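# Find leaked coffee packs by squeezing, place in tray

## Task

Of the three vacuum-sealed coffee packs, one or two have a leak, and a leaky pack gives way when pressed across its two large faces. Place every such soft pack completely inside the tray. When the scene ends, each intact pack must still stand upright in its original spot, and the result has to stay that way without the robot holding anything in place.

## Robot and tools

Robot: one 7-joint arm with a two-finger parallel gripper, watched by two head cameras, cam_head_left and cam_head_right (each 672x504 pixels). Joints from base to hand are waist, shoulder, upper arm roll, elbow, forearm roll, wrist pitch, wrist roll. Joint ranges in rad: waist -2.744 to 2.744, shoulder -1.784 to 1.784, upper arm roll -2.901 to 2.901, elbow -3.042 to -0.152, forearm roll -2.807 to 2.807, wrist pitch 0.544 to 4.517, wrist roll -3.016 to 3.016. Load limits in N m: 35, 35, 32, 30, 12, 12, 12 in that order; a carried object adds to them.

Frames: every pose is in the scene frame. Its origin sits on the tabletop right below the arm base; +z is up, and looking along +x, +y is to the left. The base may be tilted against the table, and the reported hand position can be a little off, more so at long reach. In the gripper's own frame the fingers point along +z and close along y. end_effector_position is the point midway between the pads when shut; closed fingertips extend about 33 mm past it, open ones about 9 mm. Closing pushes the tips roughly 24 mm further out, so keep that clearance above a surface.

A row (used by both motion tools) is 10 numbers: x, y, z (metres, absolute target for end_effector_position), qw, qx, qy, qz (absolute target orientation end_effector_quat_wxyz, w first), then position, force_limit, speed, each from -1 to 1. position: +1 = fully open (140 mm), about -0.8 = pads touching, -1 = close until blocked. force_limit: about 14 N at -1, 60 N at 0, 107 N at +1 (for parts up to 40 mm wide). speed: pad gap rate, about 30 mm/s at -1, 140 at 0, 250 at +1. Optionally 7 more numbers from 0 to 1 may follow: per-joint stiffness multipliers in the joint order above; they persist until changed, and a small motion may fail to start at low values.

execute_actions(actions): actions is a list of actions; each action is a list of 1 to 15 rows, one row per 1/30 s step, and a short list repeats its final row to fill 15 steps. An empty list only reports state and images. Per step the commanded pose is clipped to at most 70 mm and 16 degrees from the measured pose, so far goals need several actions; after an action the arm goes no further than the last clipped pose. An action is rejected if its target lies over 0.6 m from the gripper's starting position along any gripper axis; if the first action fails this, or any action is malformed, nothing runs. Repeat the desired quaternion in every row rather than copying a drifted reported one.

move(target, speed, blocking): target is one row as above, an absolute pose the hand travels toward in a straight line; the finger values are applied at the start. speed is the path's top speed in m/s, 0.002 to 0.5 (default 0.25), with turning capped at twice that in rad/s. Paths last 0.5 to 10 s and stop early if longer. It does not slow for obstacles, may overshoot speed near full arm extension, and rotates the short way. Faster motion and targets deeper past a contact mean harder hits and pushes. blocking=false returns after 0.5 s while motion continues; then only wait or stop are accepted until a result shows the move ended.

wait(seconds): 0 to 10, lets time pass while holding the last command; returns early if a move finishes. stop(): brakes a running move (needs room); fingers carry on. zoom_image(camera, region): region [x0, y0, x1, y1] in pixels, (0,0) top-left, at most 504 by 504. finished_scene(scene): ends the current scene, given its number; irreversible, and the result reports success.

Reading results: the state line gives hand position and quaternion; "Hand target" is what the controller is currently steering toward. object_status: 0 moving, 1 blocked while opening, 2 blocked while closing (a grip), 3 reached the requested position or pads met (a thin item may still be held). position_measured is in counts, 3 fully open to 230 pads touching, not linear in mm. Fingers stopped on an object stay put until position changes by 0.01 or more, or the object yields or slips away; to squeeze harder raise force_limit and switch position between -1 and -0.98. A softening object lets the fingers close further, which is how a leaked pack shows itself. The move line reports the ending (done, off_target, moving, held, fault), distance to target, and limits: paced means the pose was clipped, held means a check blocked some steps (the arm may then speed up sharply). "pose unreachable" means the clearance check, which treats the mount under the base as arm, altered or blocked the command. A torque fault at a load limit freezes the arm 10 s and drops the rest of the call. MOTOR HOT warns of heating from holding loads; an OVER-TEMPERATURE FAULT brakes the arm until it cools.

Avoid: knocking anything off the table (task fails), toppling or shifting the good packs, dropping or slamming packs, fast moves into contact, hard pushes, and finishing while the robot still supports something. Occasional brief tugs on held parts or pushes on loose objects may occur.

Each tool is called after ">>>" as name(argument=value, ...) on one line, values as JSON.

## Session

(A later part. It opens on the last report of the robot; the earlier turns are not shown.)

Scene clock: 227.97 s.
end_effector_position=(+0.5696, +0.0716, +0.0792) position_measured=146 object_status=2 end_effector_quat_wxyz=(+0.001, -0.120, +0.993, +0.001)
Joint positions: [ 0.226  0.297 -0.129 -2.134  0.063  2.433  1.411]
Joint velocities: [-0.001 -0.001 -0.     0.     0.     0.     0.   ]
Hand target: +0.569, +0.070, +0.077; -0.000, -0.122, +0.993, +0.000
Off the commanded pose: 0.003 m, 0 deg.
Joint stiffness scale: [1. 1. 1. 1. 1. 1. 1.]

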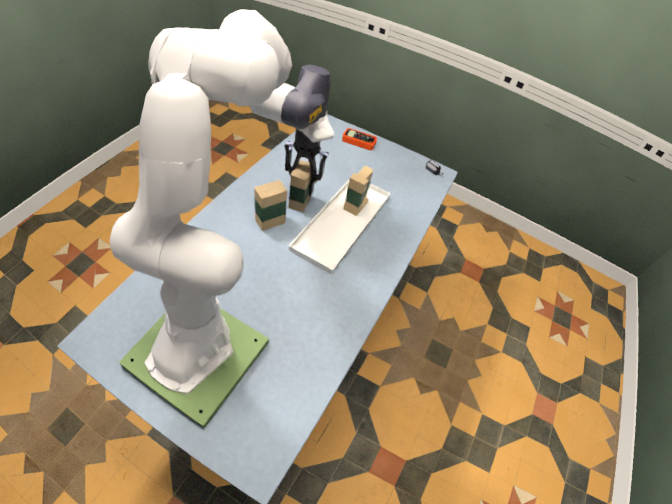

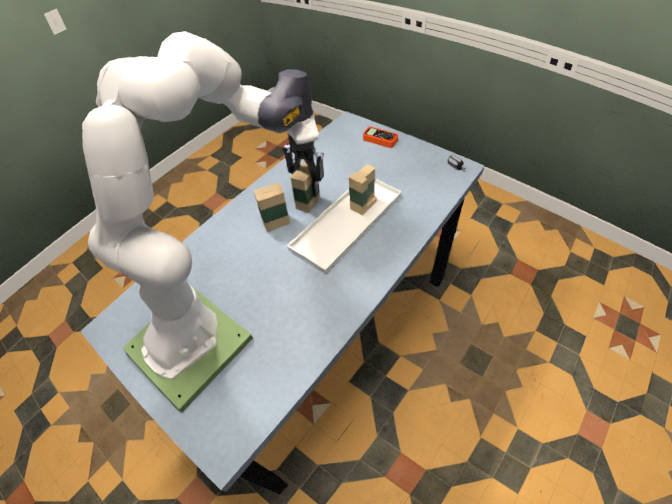

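>>> execute_actions(actions=[[[0.5685,0.070,0.077,0,-0.122,0.9925,0,0.3,0,0]]])

>>> move(target=[0.5685, 0.070, 0.205, 0, -0.122, 0.9925, 0, 0.3, -1, 0], speed=0.3)

>>> move(target=[0.435, 0.094, 0.205, 0, 0.242, 0.970, 0, 0.5, -1, 0], speed=0.3)

>>> zoom_image(camera="cam_head_left", region=[220, 110, 340, 250])

>>> zoom_image(camera="cam_head_right", region=[210, 110, 330, 250])

Scene clock: 235.93 s.
end_effector_position=(+0.5695, +0.0716, +0.0790) position_measured=91 object_status=3 end_effector_quat_wxyz=(+0.001, -0.120, +0.993, +0.001)
Joint positions: [ 0.225  0.297 -0.129 -2.134  0.063  2.434  1.411]
Joint velocities: [ 0.     0.    -0.    -0.001 -0.001 -0.     0.001]
Hand target: +0.569, +0.070, +0.077; -0.000, -0.122, +0.993, +0.000
Off the commanded pose: 0.003 m, 0 deg.
Joint stiffness scale: [1. 1. 1. 1. 1. 1. 1.]

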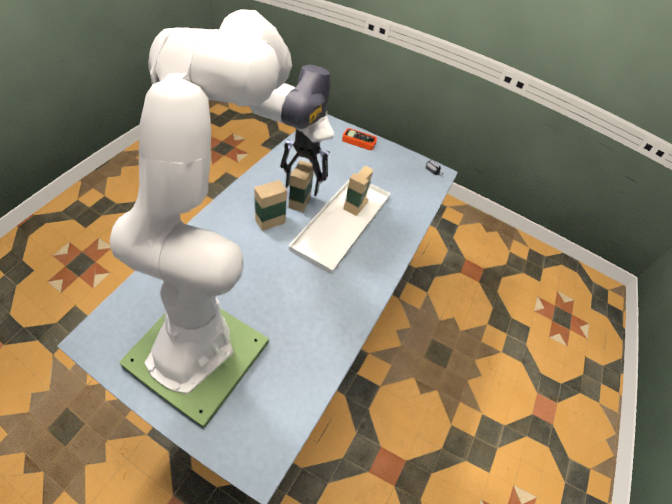

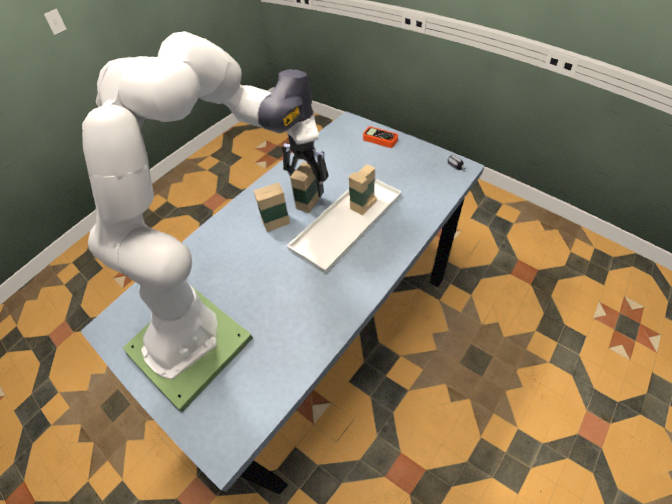

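Scene clock: 237.13 s.
end_effector_position=(+0.5695, +0.0698, +0.2058) position_measured=91 object_status=3 end_effector_quat_wxyz=(+0.003, -0.124, +0.992, -0.001)
Joint positions: [ 0.227  0.104 -0.135 -2.038  0.018  2.15   1.431]
Joint velocities: [-0.001 -0.001  0.001 -0.    -0.    -0.011  0.005]
Hand target: +0.568, +0.068, +0.204; +0.000, -0.121, +0.993, -0.002
Off the commanded pose: 0.001 m, 0 deg.
Joint stiffness scale: [1. 1. 1. 1. 1. 1. 1.]
move: done

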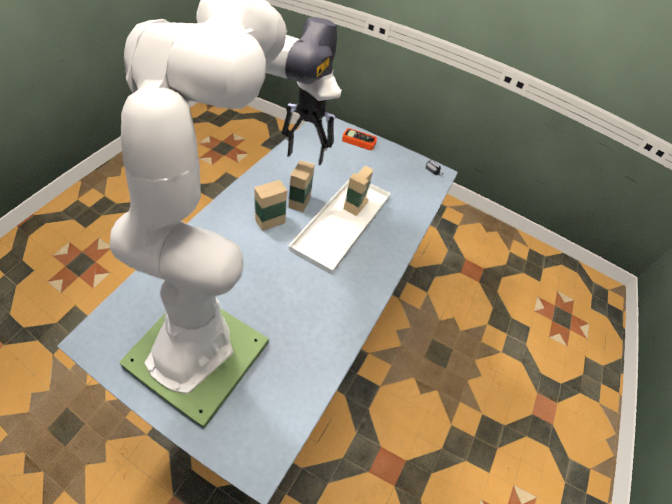

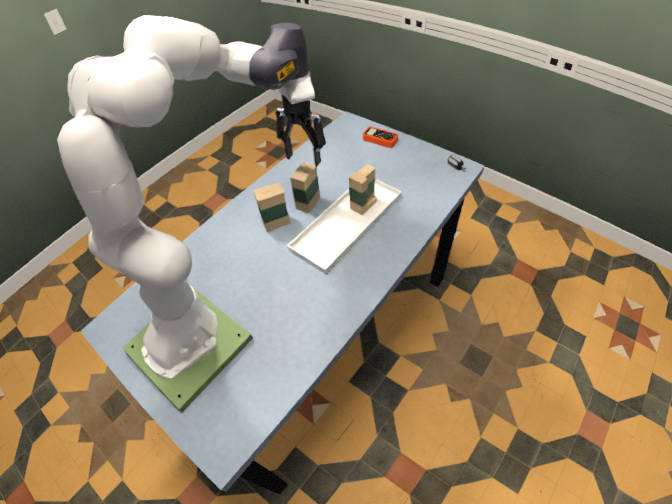

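Scene clock: 239.47 s.
end_effector_position=(+0.4346, +0.0911, +0.2029) position_measured=66 object_status=3 end_effector_quat_wxyz=(-0.001, +0.236, +0.972, -0.001)
Joint positions: [ 0.167 -0.265  0.013 -2.47   0.005  2.206  2.249]
Joint velocities: [ 0.001  0.     0.002 -0.001 -0.001 -0.     0.028]
Hand target: +0.435, +0.091, +0.203; +0.001, +0.242, +0.970, -0.001
Off the commanded pose: 0.004 m, 1 deg.
Joint stiffness scale: [1. 1. 1. 1. 1. 1. 1.]
move: off_target

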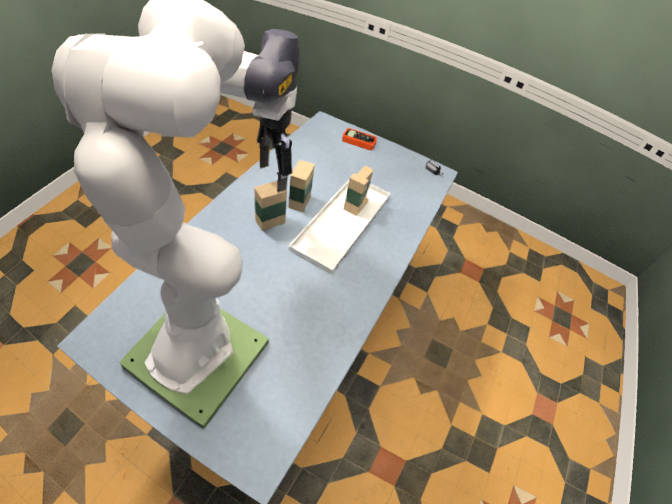

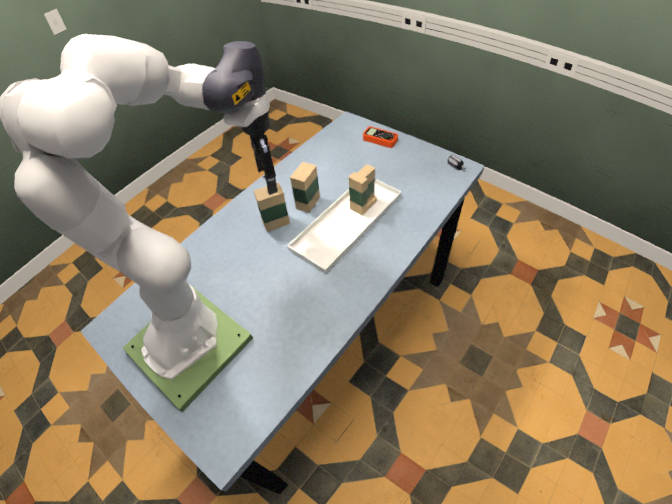

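Region (220, 110, 340, 250) of cam_head_left's 672x504 image, scaled by 3.600, with more detail than that image has; it fills the left 432 columns of this view, and the rest is white.

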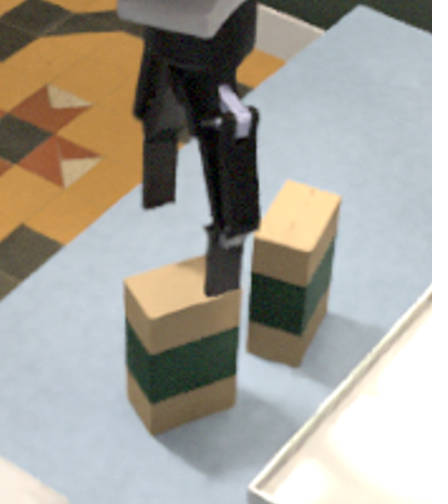

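Region (210, 110, 330, 250) of cam_head_right's 672x504 image, scaled by 3.600, with more detail than that image has; it fills the left 432 columns of this view, and the rest is white.

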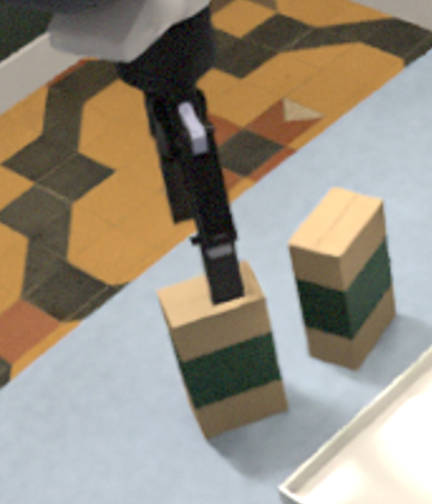

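>>> move(target=[0.435, 0.093, 0.078, 0, 0.242, 0.970, 0, 0.5, -1, 0], speed=0.25)

>>> zoom_image(camera="cam_head_left", region=[230, 145, 320, 245])

>>> zoom_image(camera="cam_head_right", region=[225, 145, 315, 245])

Scene clock: 245.87 s.
end_effector_position=(+0.4336, +0.0929, +0.0790) position_measured=66 object_status=3 end_effector_quat_wxyz=(-0.003, +0.242, +0.970, +0.001)
Joint positions: [ 0.17  -0.021  0.013 -2.582  0.011  2.56   2.258]
Joint velocities: [-0.001 -0.    -0.001 -0.    -0.     0.012 -0.   ]
Hand target: +0.435, +0.095, +0.079; -0.001, +0.240, +0.971, +0.003
Off the commanded pose: 0.002 m, 0 deg.
Joint stiffness scale: [1. 1. 1. 1. 1. 1. 1.]
move: done

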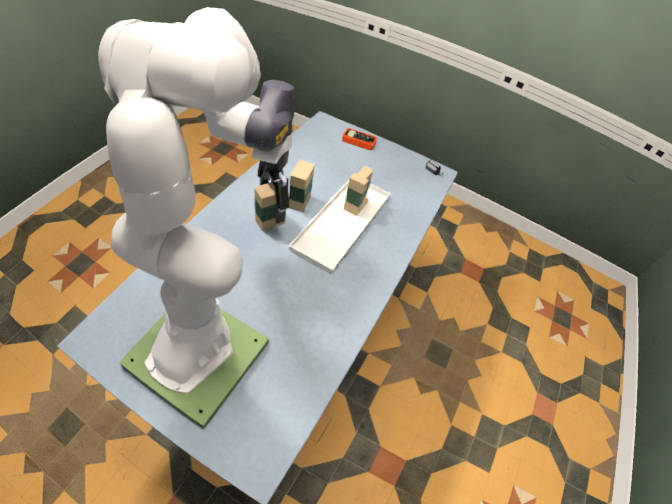

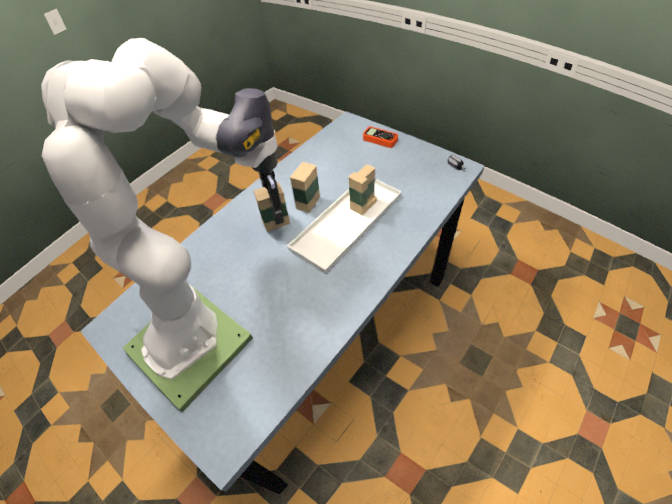

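Region (230, 145, 320, 245) of cam_head_left's 672x504 image, scaled by 5.040, with more detail than that image has; it fills the left 454 columns of this view, and the rest is white.

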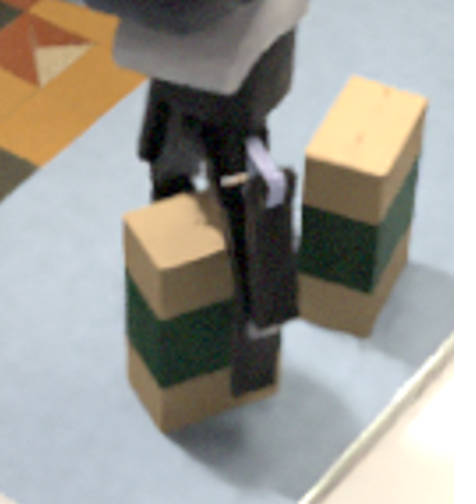

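Region (225, 145, 315, 245) of cam_head_right's 672x504 image, scaled by 5.040, with more detail than that image has; it fills the left 454 columns of this view, and the rest is white.

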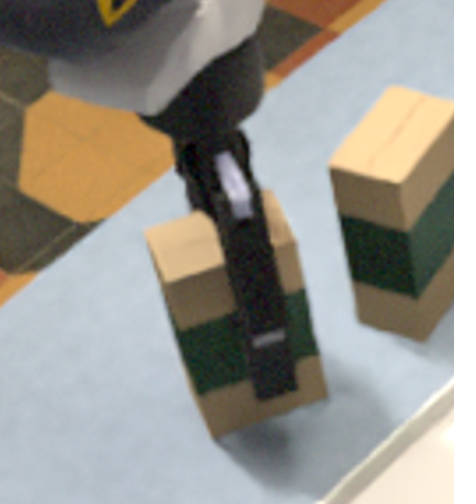

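>>> execute_actions(actions=[[[0.432,0.093,0.077,0,0.242,0.970,0,0.12,-1,0]],[[0.432,0.093,0.077,0,0.242,0.970,0,-1,-1,-1]],[[0.432,0.093,0.077,0,0.242,0.970,0,-1,-1,-1]]])

>>> zoom_image(camera="cam_head_left", region=[230, 145, 320, 245])

Scene clock: 259.30 s.
end_effector_position=(+0.4334, +0.0928, +0.0780) position_measured=160 object_status=0 end_effector_quat_wxyz=(+0.001, +0.241, +0.970, +0.001)
Joint positions: [ 0.171 -0.022  0.013 -2.589  0.006  2.572  2.262]
Joint velocities: [ 0.001 -0.007  0.001  0.001  0.001 -0.005  0.001]
Hand target: +0.432, +0.093, +0.077; -0.000, +0.242, +0.970, +0.000
Off the commanded pose: 0.002 m, 0 deg.
Joint stiffness scale: [1. 1. 1. 1. 1. 1. 1.]

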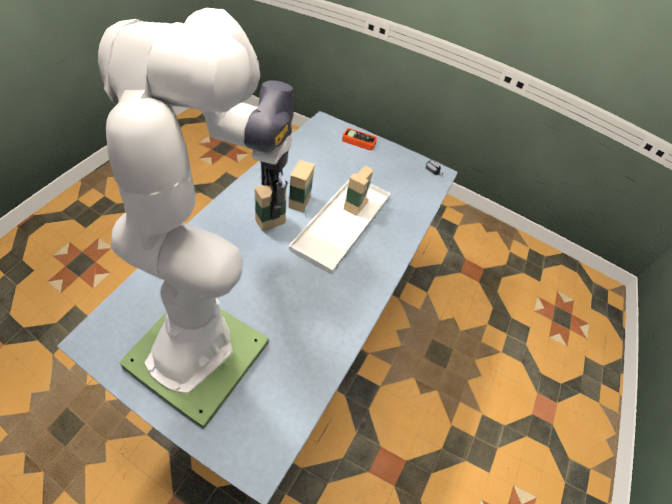

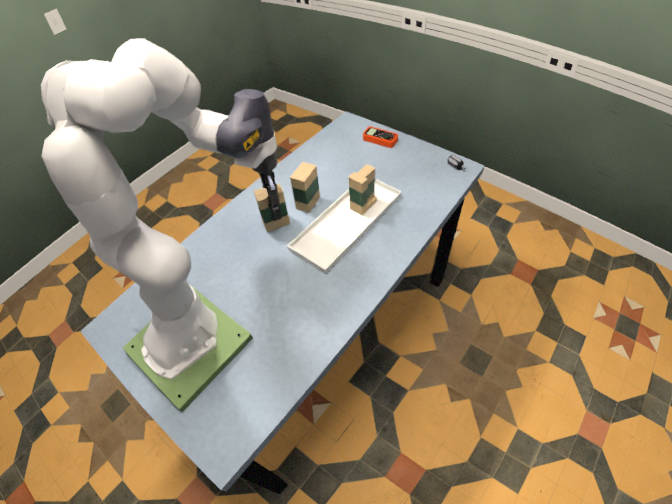

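Region (230, 145, 320, 245) of cam_head_left's 672x504 image, scaled by 5.040, with more detail than that image has; it fills the left 454 columns of this view, and the rest is white.

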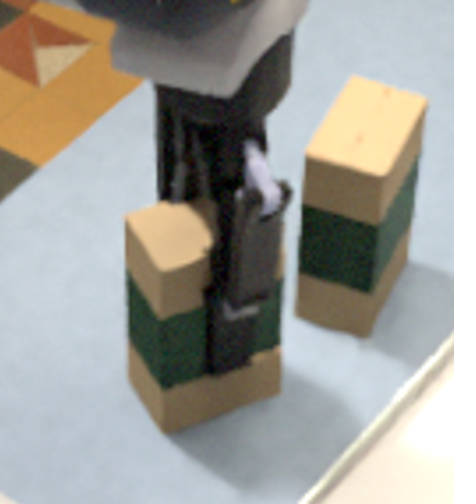

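>>> execute_actions(actions=[[[0.432,0.093,0.077,0,0.242,0.970,0,-0.98,-0.4,0]]])

>>> move(target=[0.432, 0.093, 0.13, 0, 0.242, 0.970, 0, -0.98, -0.4, 0], speed=0.15)

Scene clock: 273.90 s.
end_effector_position=(+0.4337, +0.0930, +0.0788) position_measured=184 object_status=2 end_effector_quat_wxyz=(+0.001, +0.241, +0.971, +0.001)
Joint positions: [ 0.172 -0.024  0.013 -2.589  0.006  2.572  2.262]
Joint velocities: [-0.001 -0.001 -0.    -0.002  0.     0.     0.   ]
Hand target: +0.432, +0.093, +0.077; -0.000, +0.242, +0.970, +0.000
Off the commanded pose: 0.002 m, 0 deg.
Joint stiffness scale: [1. 1. 1. 1. 1. 1. 1.]

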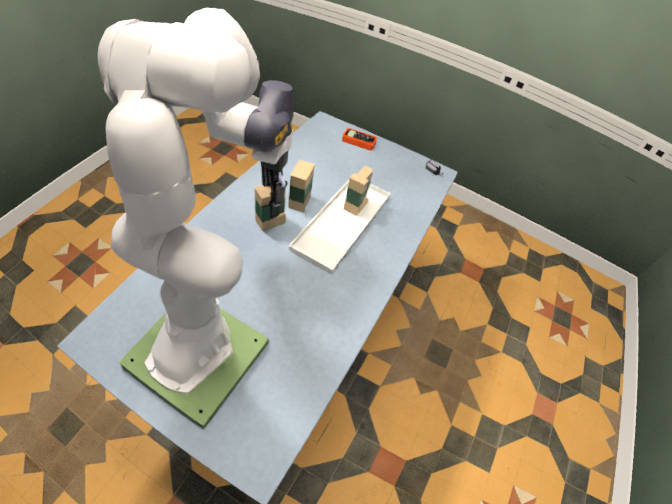

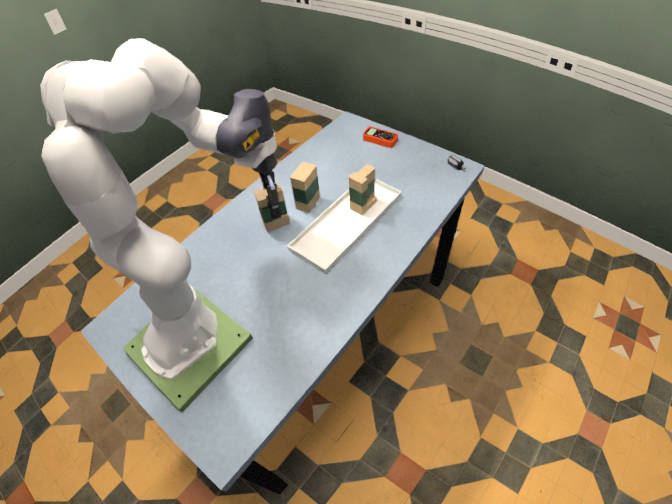

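Scene clock: 274.93 s.
end_effector_position=(+0.4304, +0.0920, +0.1269) position_measured=184 object_status=2 end_effector_quat_wxyz=(-0.001, +0.241, +0.971, -0.001)
Joint positions: [ 0.172 -0.141  0.013 -2.564  0.004  2.422  2.264]
Joint velocities: [-0.    -0.     0.    -0.     0.001 -0.012 -0.   ]
Hand target: +0.432, +0.092, +0.130; +0.001, +0.243, +0.970, -0.001
Off the commanded pose: 0.004 m, 0 deg.
Joint stiffness scale: [1. 1. 1. 1. 1. 1. 1.]
move: off_target

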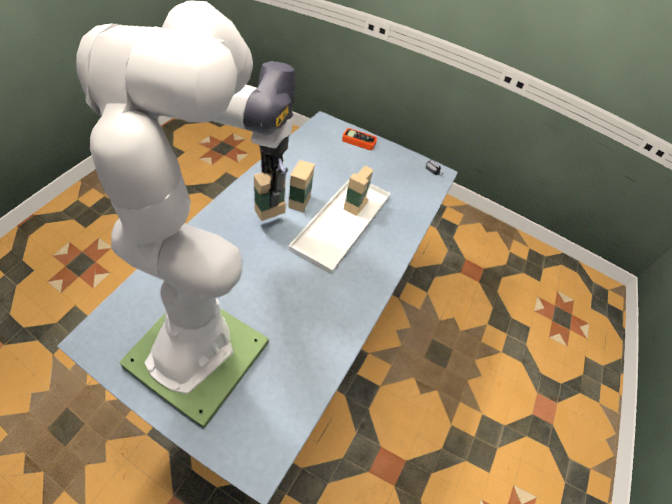

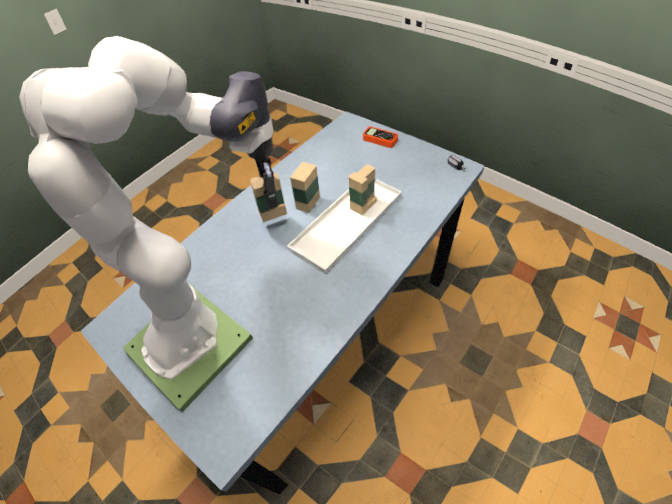

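>>> move(target=[0.465, -0.098, 0.13, 0, 0, 1, 0, -0.98, -0.4, 0], speed=0.2)

>>> zoom_image(camera="cam_head_left", region=[260, 140, 400, 290])

>>> zoom_image(camera="cam_head_right", region=[260, 140, 400, 290])

Scene clock: 283.23 s.
end_effector_position=(+0.4665, -0.0948, +0.1291) position_measured=184 object_status=2 end_effector_quat_wxyz=(-0.003, +0.005, +1.000, -0.002)
Joint positions: [ 0.063 -0.046 -0.289 -2.444 -0.022  2.397  1.396]
Joint velocities: [-0.002  0.001 -0.     0.001  0.003 -0.002 -0.033]
Hand target: +0.468, -0.097, +0.130; -0.002, +0.000, +1.000, -0.001
Off the commanded pose: 0.004 m, 1 deg.
Joint stiffness scale: [1. 1. 1. 1. 1. 1. 1.]
move: off_target

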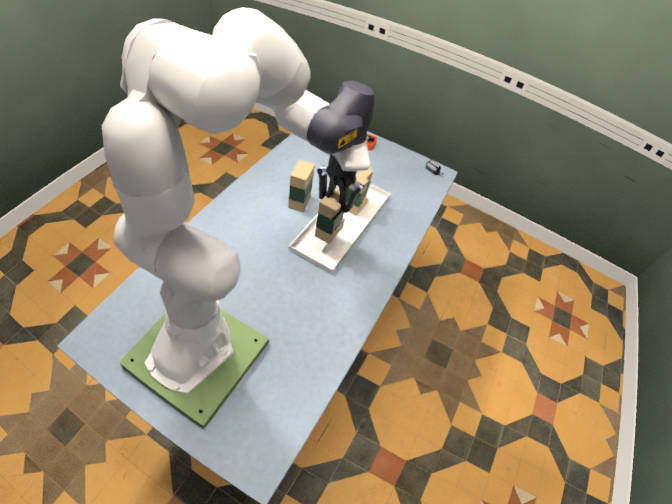

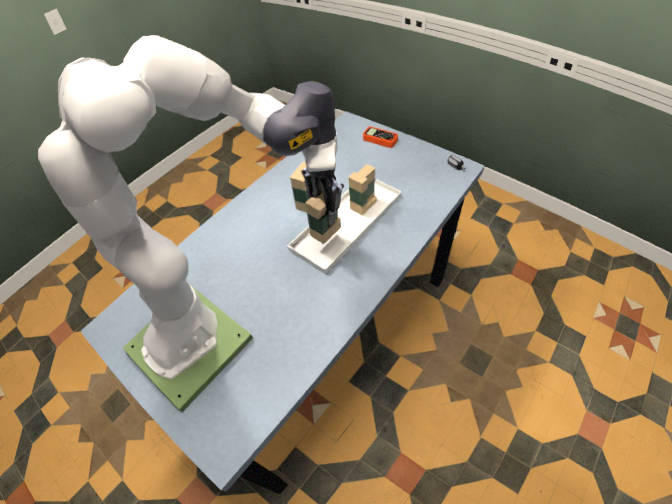

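Region (260, 140, 400, 290) of cam_head_left's 672x504 image, scaled by 3.360, with more detail than that image has; it fills the left 470 columns of this view, and the rest is white.

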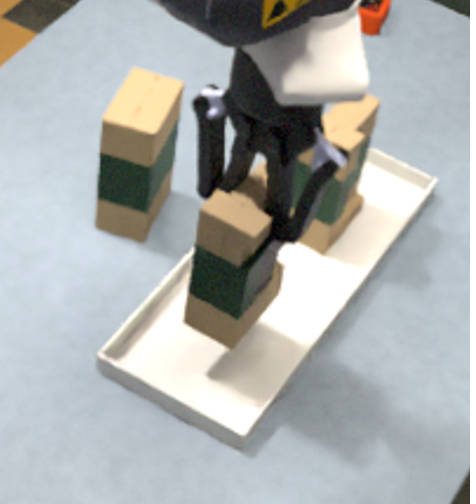

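Region (260, 140, 400, 290) of cam_head_right's 672x504 image, scaled by 3.360, with more detail than that image has; it fills the left 470 columns of this view, and the rest is white.

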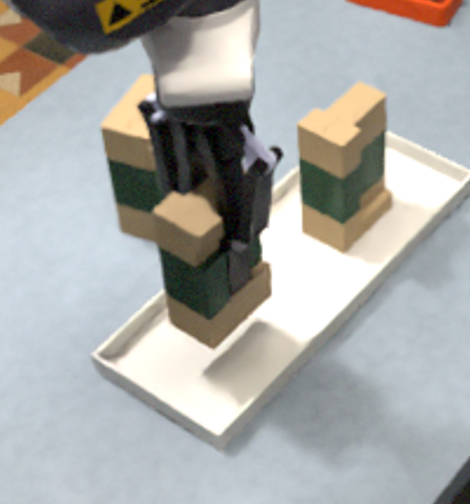

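>>> move(target=[0.466, -0.097, 0.082, 0, 0, 1, 0, -0.98, -0.4, 0], speed=0.08)

>>> zoom_image(camera="cam_head_left", region=[280, 170, 380, 280])

>>> zoom_image(camera="cam_head_right", region=[280, 170, 380, 280])

Scene clock: 293.23 s.
end_effector_position=(+0.4647, -0.0958, +0.0821) position_measured=184 object_status=2 end_effector_quat_wxyz=(-0.003, +0.003, +1.000, +0.001)
Joint positions: [ 0.061  0.055 -0.289 -2.475  0.031  2.524  1.349]
Joint velocities: [ 0.001  0.002  0.001 -0.     0.005  0.013 -0.017]
Hand target: +0.466, -0.096, +0.082; -0.000, -0.000, +1.000, +0.001
Off the commanded pose: 0.002 m, 0 deg.
Joint stiffness scale: [1. 1. 1. 1. 1. 1. 1.]
move: done

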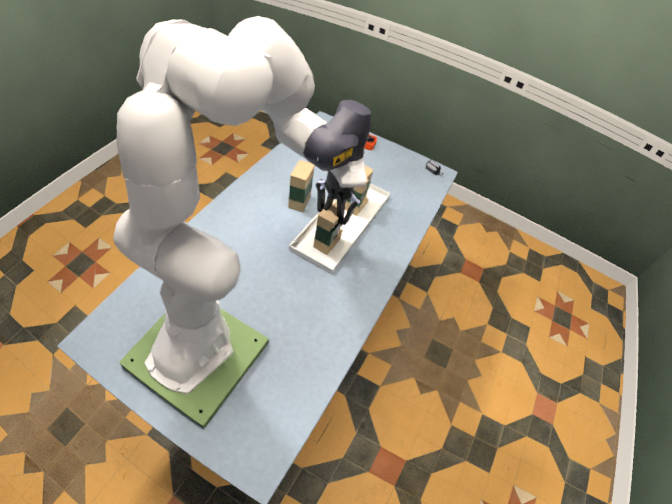

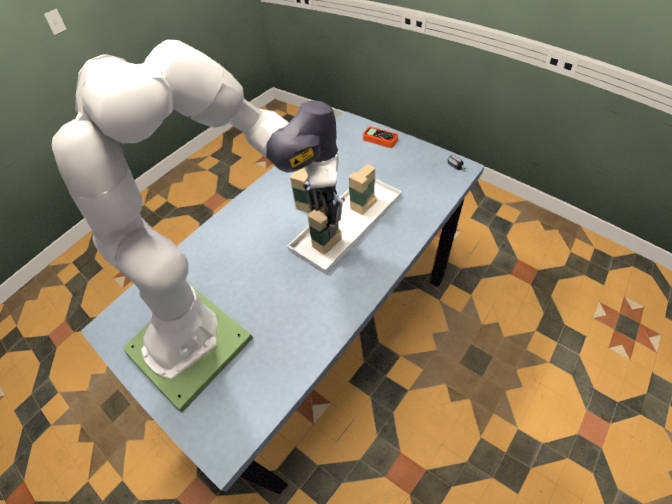

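Region (280, 170, 380, 280) of cam_head_left's 672x504 image, scaled by 4.582, with more detail than that image has; it fills the left 458 columns of this view, and the rest is white.

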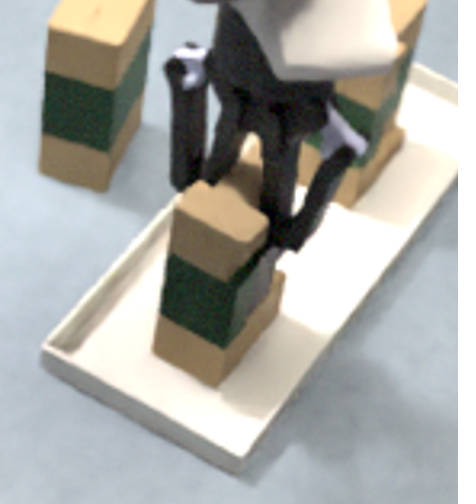

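Region (280, 170, 380, 280) of cam_head_right's 672x504 image, scaled by 4.582, with more detail than that image has; it fills the left 458 columns of this view, and the rest is white.

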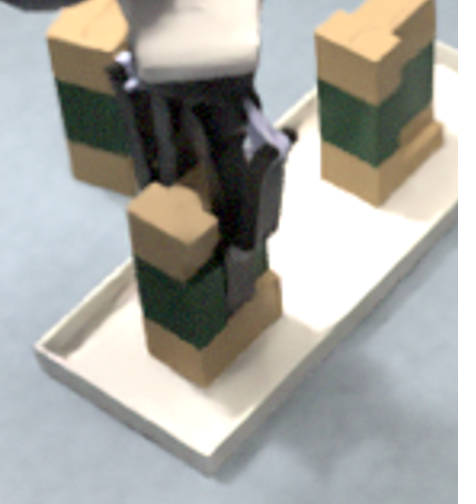

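>>> execute_actions(actions=[[[0.466,-0.097,0.079,0,0,1,0,-0.98,-0.4,0]],[[0.466,-0.097,0.079,0,0,1,0,0.3,-0.4,0]]])

>>> zoom_image(camera="cam_head_left", region=[280, 170, 380, 280])

Scene clock: 298.33 s.
end_effector_position=(+0.4671, -0.0966, +0.0807) position_measured=91 object_status=0 end_effector_quat_wxyz=(+0.001, +0.001, +1.000, -0.000)
Joint positions: [ 0.061  0.06  -0.289 -2.476  0.034  2.537  1.343]
Joint velocities: [ 0.001  0.    -0.001  0.    -0.001  0.002 -0.002]
Hand target: +0.466, -0.097, +0.079; -0.000, -0.000, +1.000, +0.000
Off the commanded pose: 0.002 m, 0 deg.
Joint stiffness scale: [1. 1. 1. 1. 1. 1. 1.]

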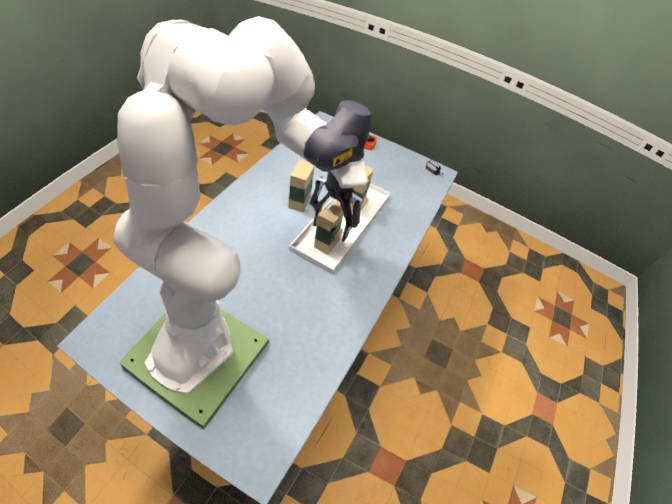

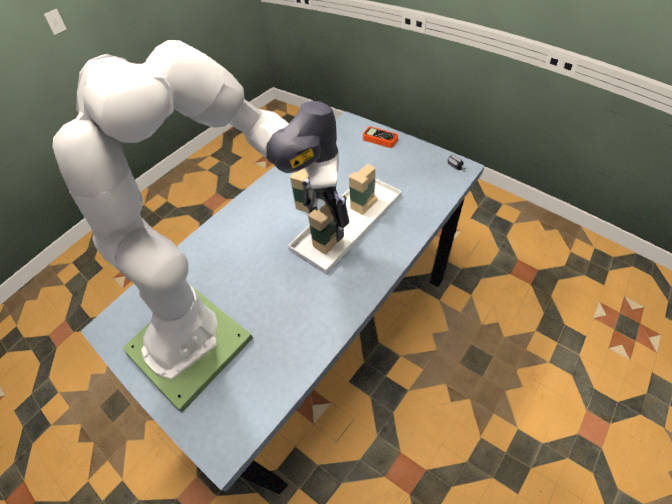

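Region (280, 170, 380, 280) of cam_head_left's 672x504 image, scaled by 4.582, with more detail than that image has; it fills the left 458 columns of this view, and the rest is white.

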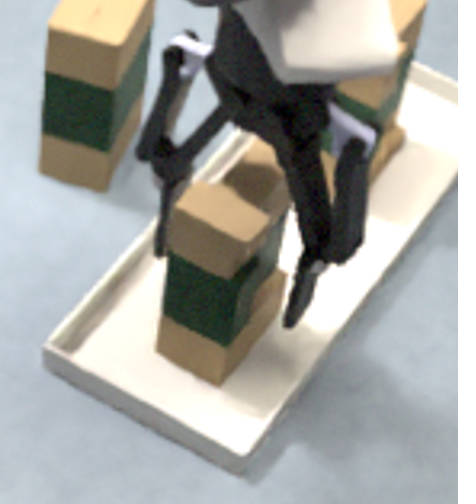

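Released. Lifting clear and checking the final state.

>>> move(target=[0.466, -0.097, 0.2, 0, 0, 1, 0, 0.3, -1, 0], speed=0.3)

>>> zoom_image(camera="cam_head_left", region=[240, 120, 410, 290])

>>> zoom_image(camera="cam_head_right", region=[240, 120, 410, 290])

Scene clock: 303.77 s.
end_effector_position=(+0.4662, -0.0991, +0.1991) position_measured=91 object_status=3 end_effector_quat_wxyz=(+0.002, -0.001, +1.000, -0.001)
Joint positions: [ 0.056 -0.172 -0.287 -2.378 -0.06   2.218  1.403]
Joint velocities: [ 0.001 -0.     0.001 -0.001 -0.    -0.01   0.01 ]
Hand target: +0.465, -0.099, +0.200; +0.000, +0.001, +1.000, -0.002
Off the commanded pose: 0.002 m, 0 deg.
Joint stiffness scale: [1. 1. 1. 1. 1. 1. 1.]
move: done

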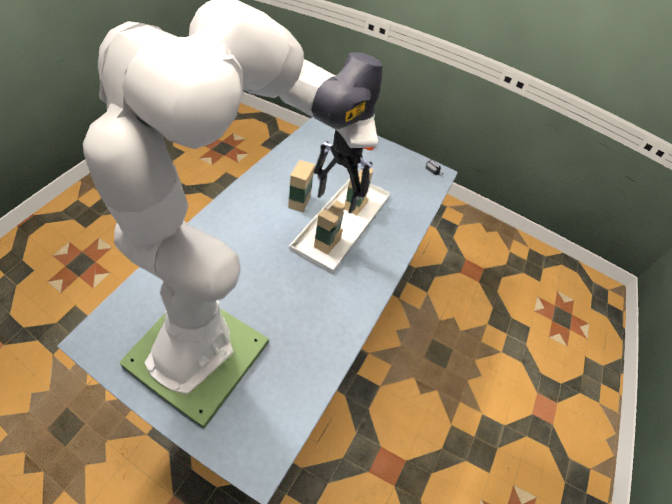

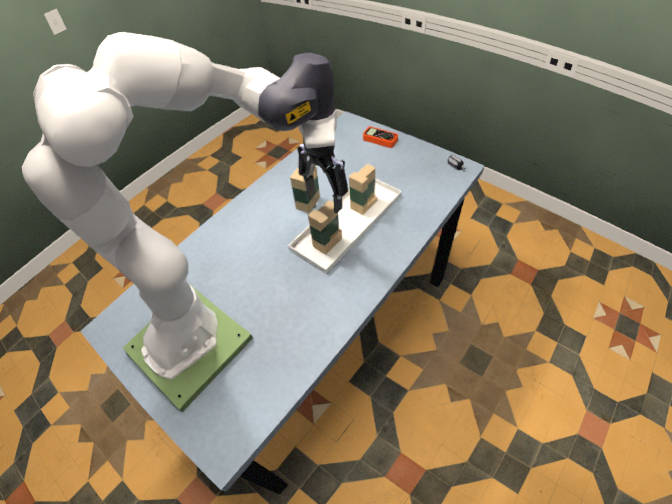

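Region (240, 120, 410, 290) of cam_head_left's 672x504 image, scaled by 2.965, with more detail than that image has.

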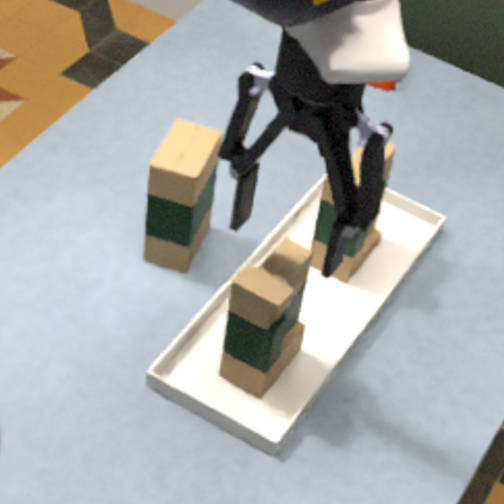

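Region (240, 120, 410, 290) of cam_head_right's 672x504 image, scaled by 2.965, with more detail than that image has.

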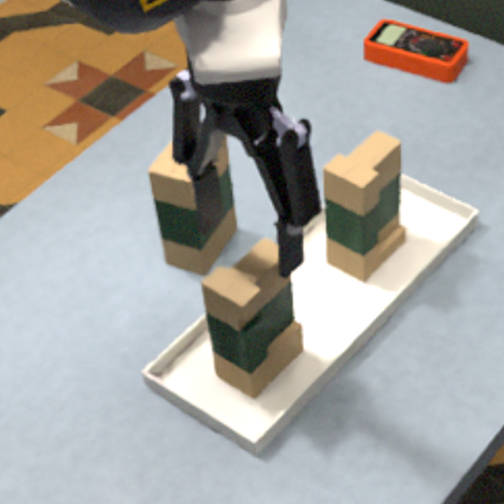

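>>> execute_actions(actions=[])

Scene clock: 310.63 s.
end_effector_position=(+0.4656, -0.0991, +0.1990) position_measured=91 object_status=3 end_effector_quat_wxyz=(+0.001, +0.000, +1.000, -0.001)
Joint positions: [ 0.056 -0.172 -0.287 -2.378 -0.06   2.216  1.406]
Joint velocities: [-0.001 -0.002 -0.    -0.    -0.    -0.    -0.001]
Hand target: +0.465, -0.099, +0.200; +0.000, +0.001, +1.000, -0.002
Off the commanded pose: 0.002 m, 0 deg.
Joint stiffness scale: [1. 1. 1. 1. 1. 1. 1.]

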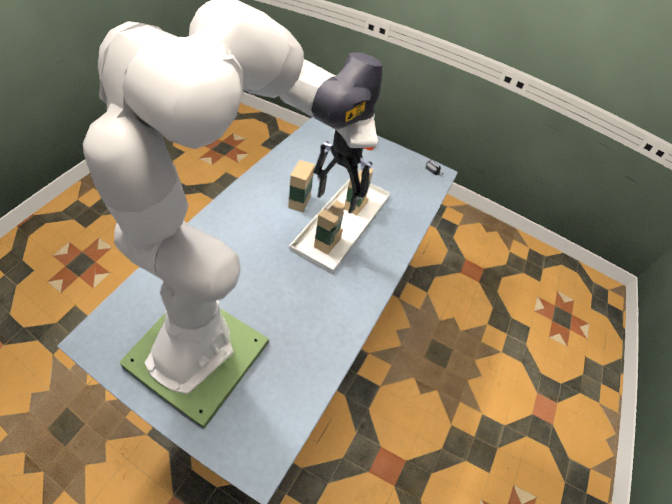

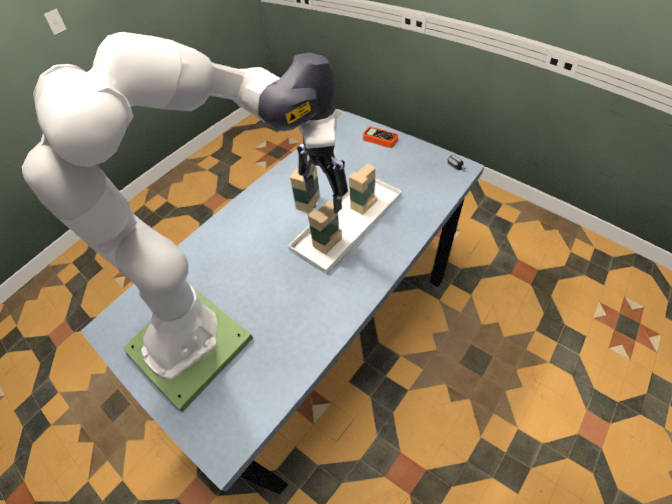

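>>> zoom_image(camera="cam_head_right", region=[260, 130, 430, 290])

>>> zoom_image(camera="cam_head_left", region=[260, 130, 430, 290])

Region (260, 130, 430, 290) of cam_head_right's 672x504 image, scaled by 2.965, with more detail than that image has; it fills the top 474 rows of this view, and the rest is white.

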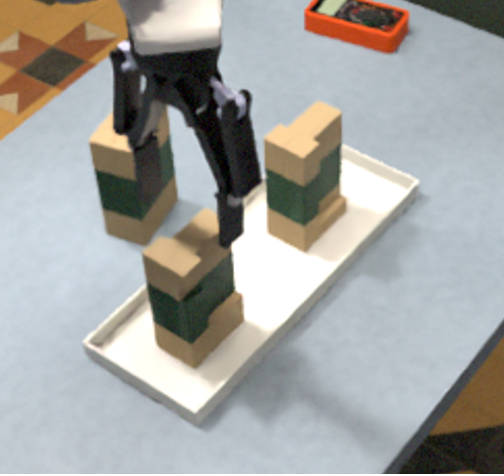

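Region (260, 130, 430, 290) of cam_head_left's 672x504 image, scaled by 2.965, with more detail than that image has; it fills the top 474 rows of this view, and the rest is white.

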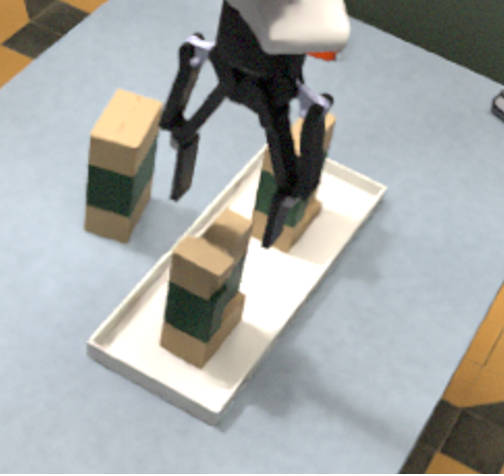

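Both soft packs are standing inside the tray, and the good pack is still in its starting spot.

>>> finished_scene(scene=2)

The scene is finished: the task was done.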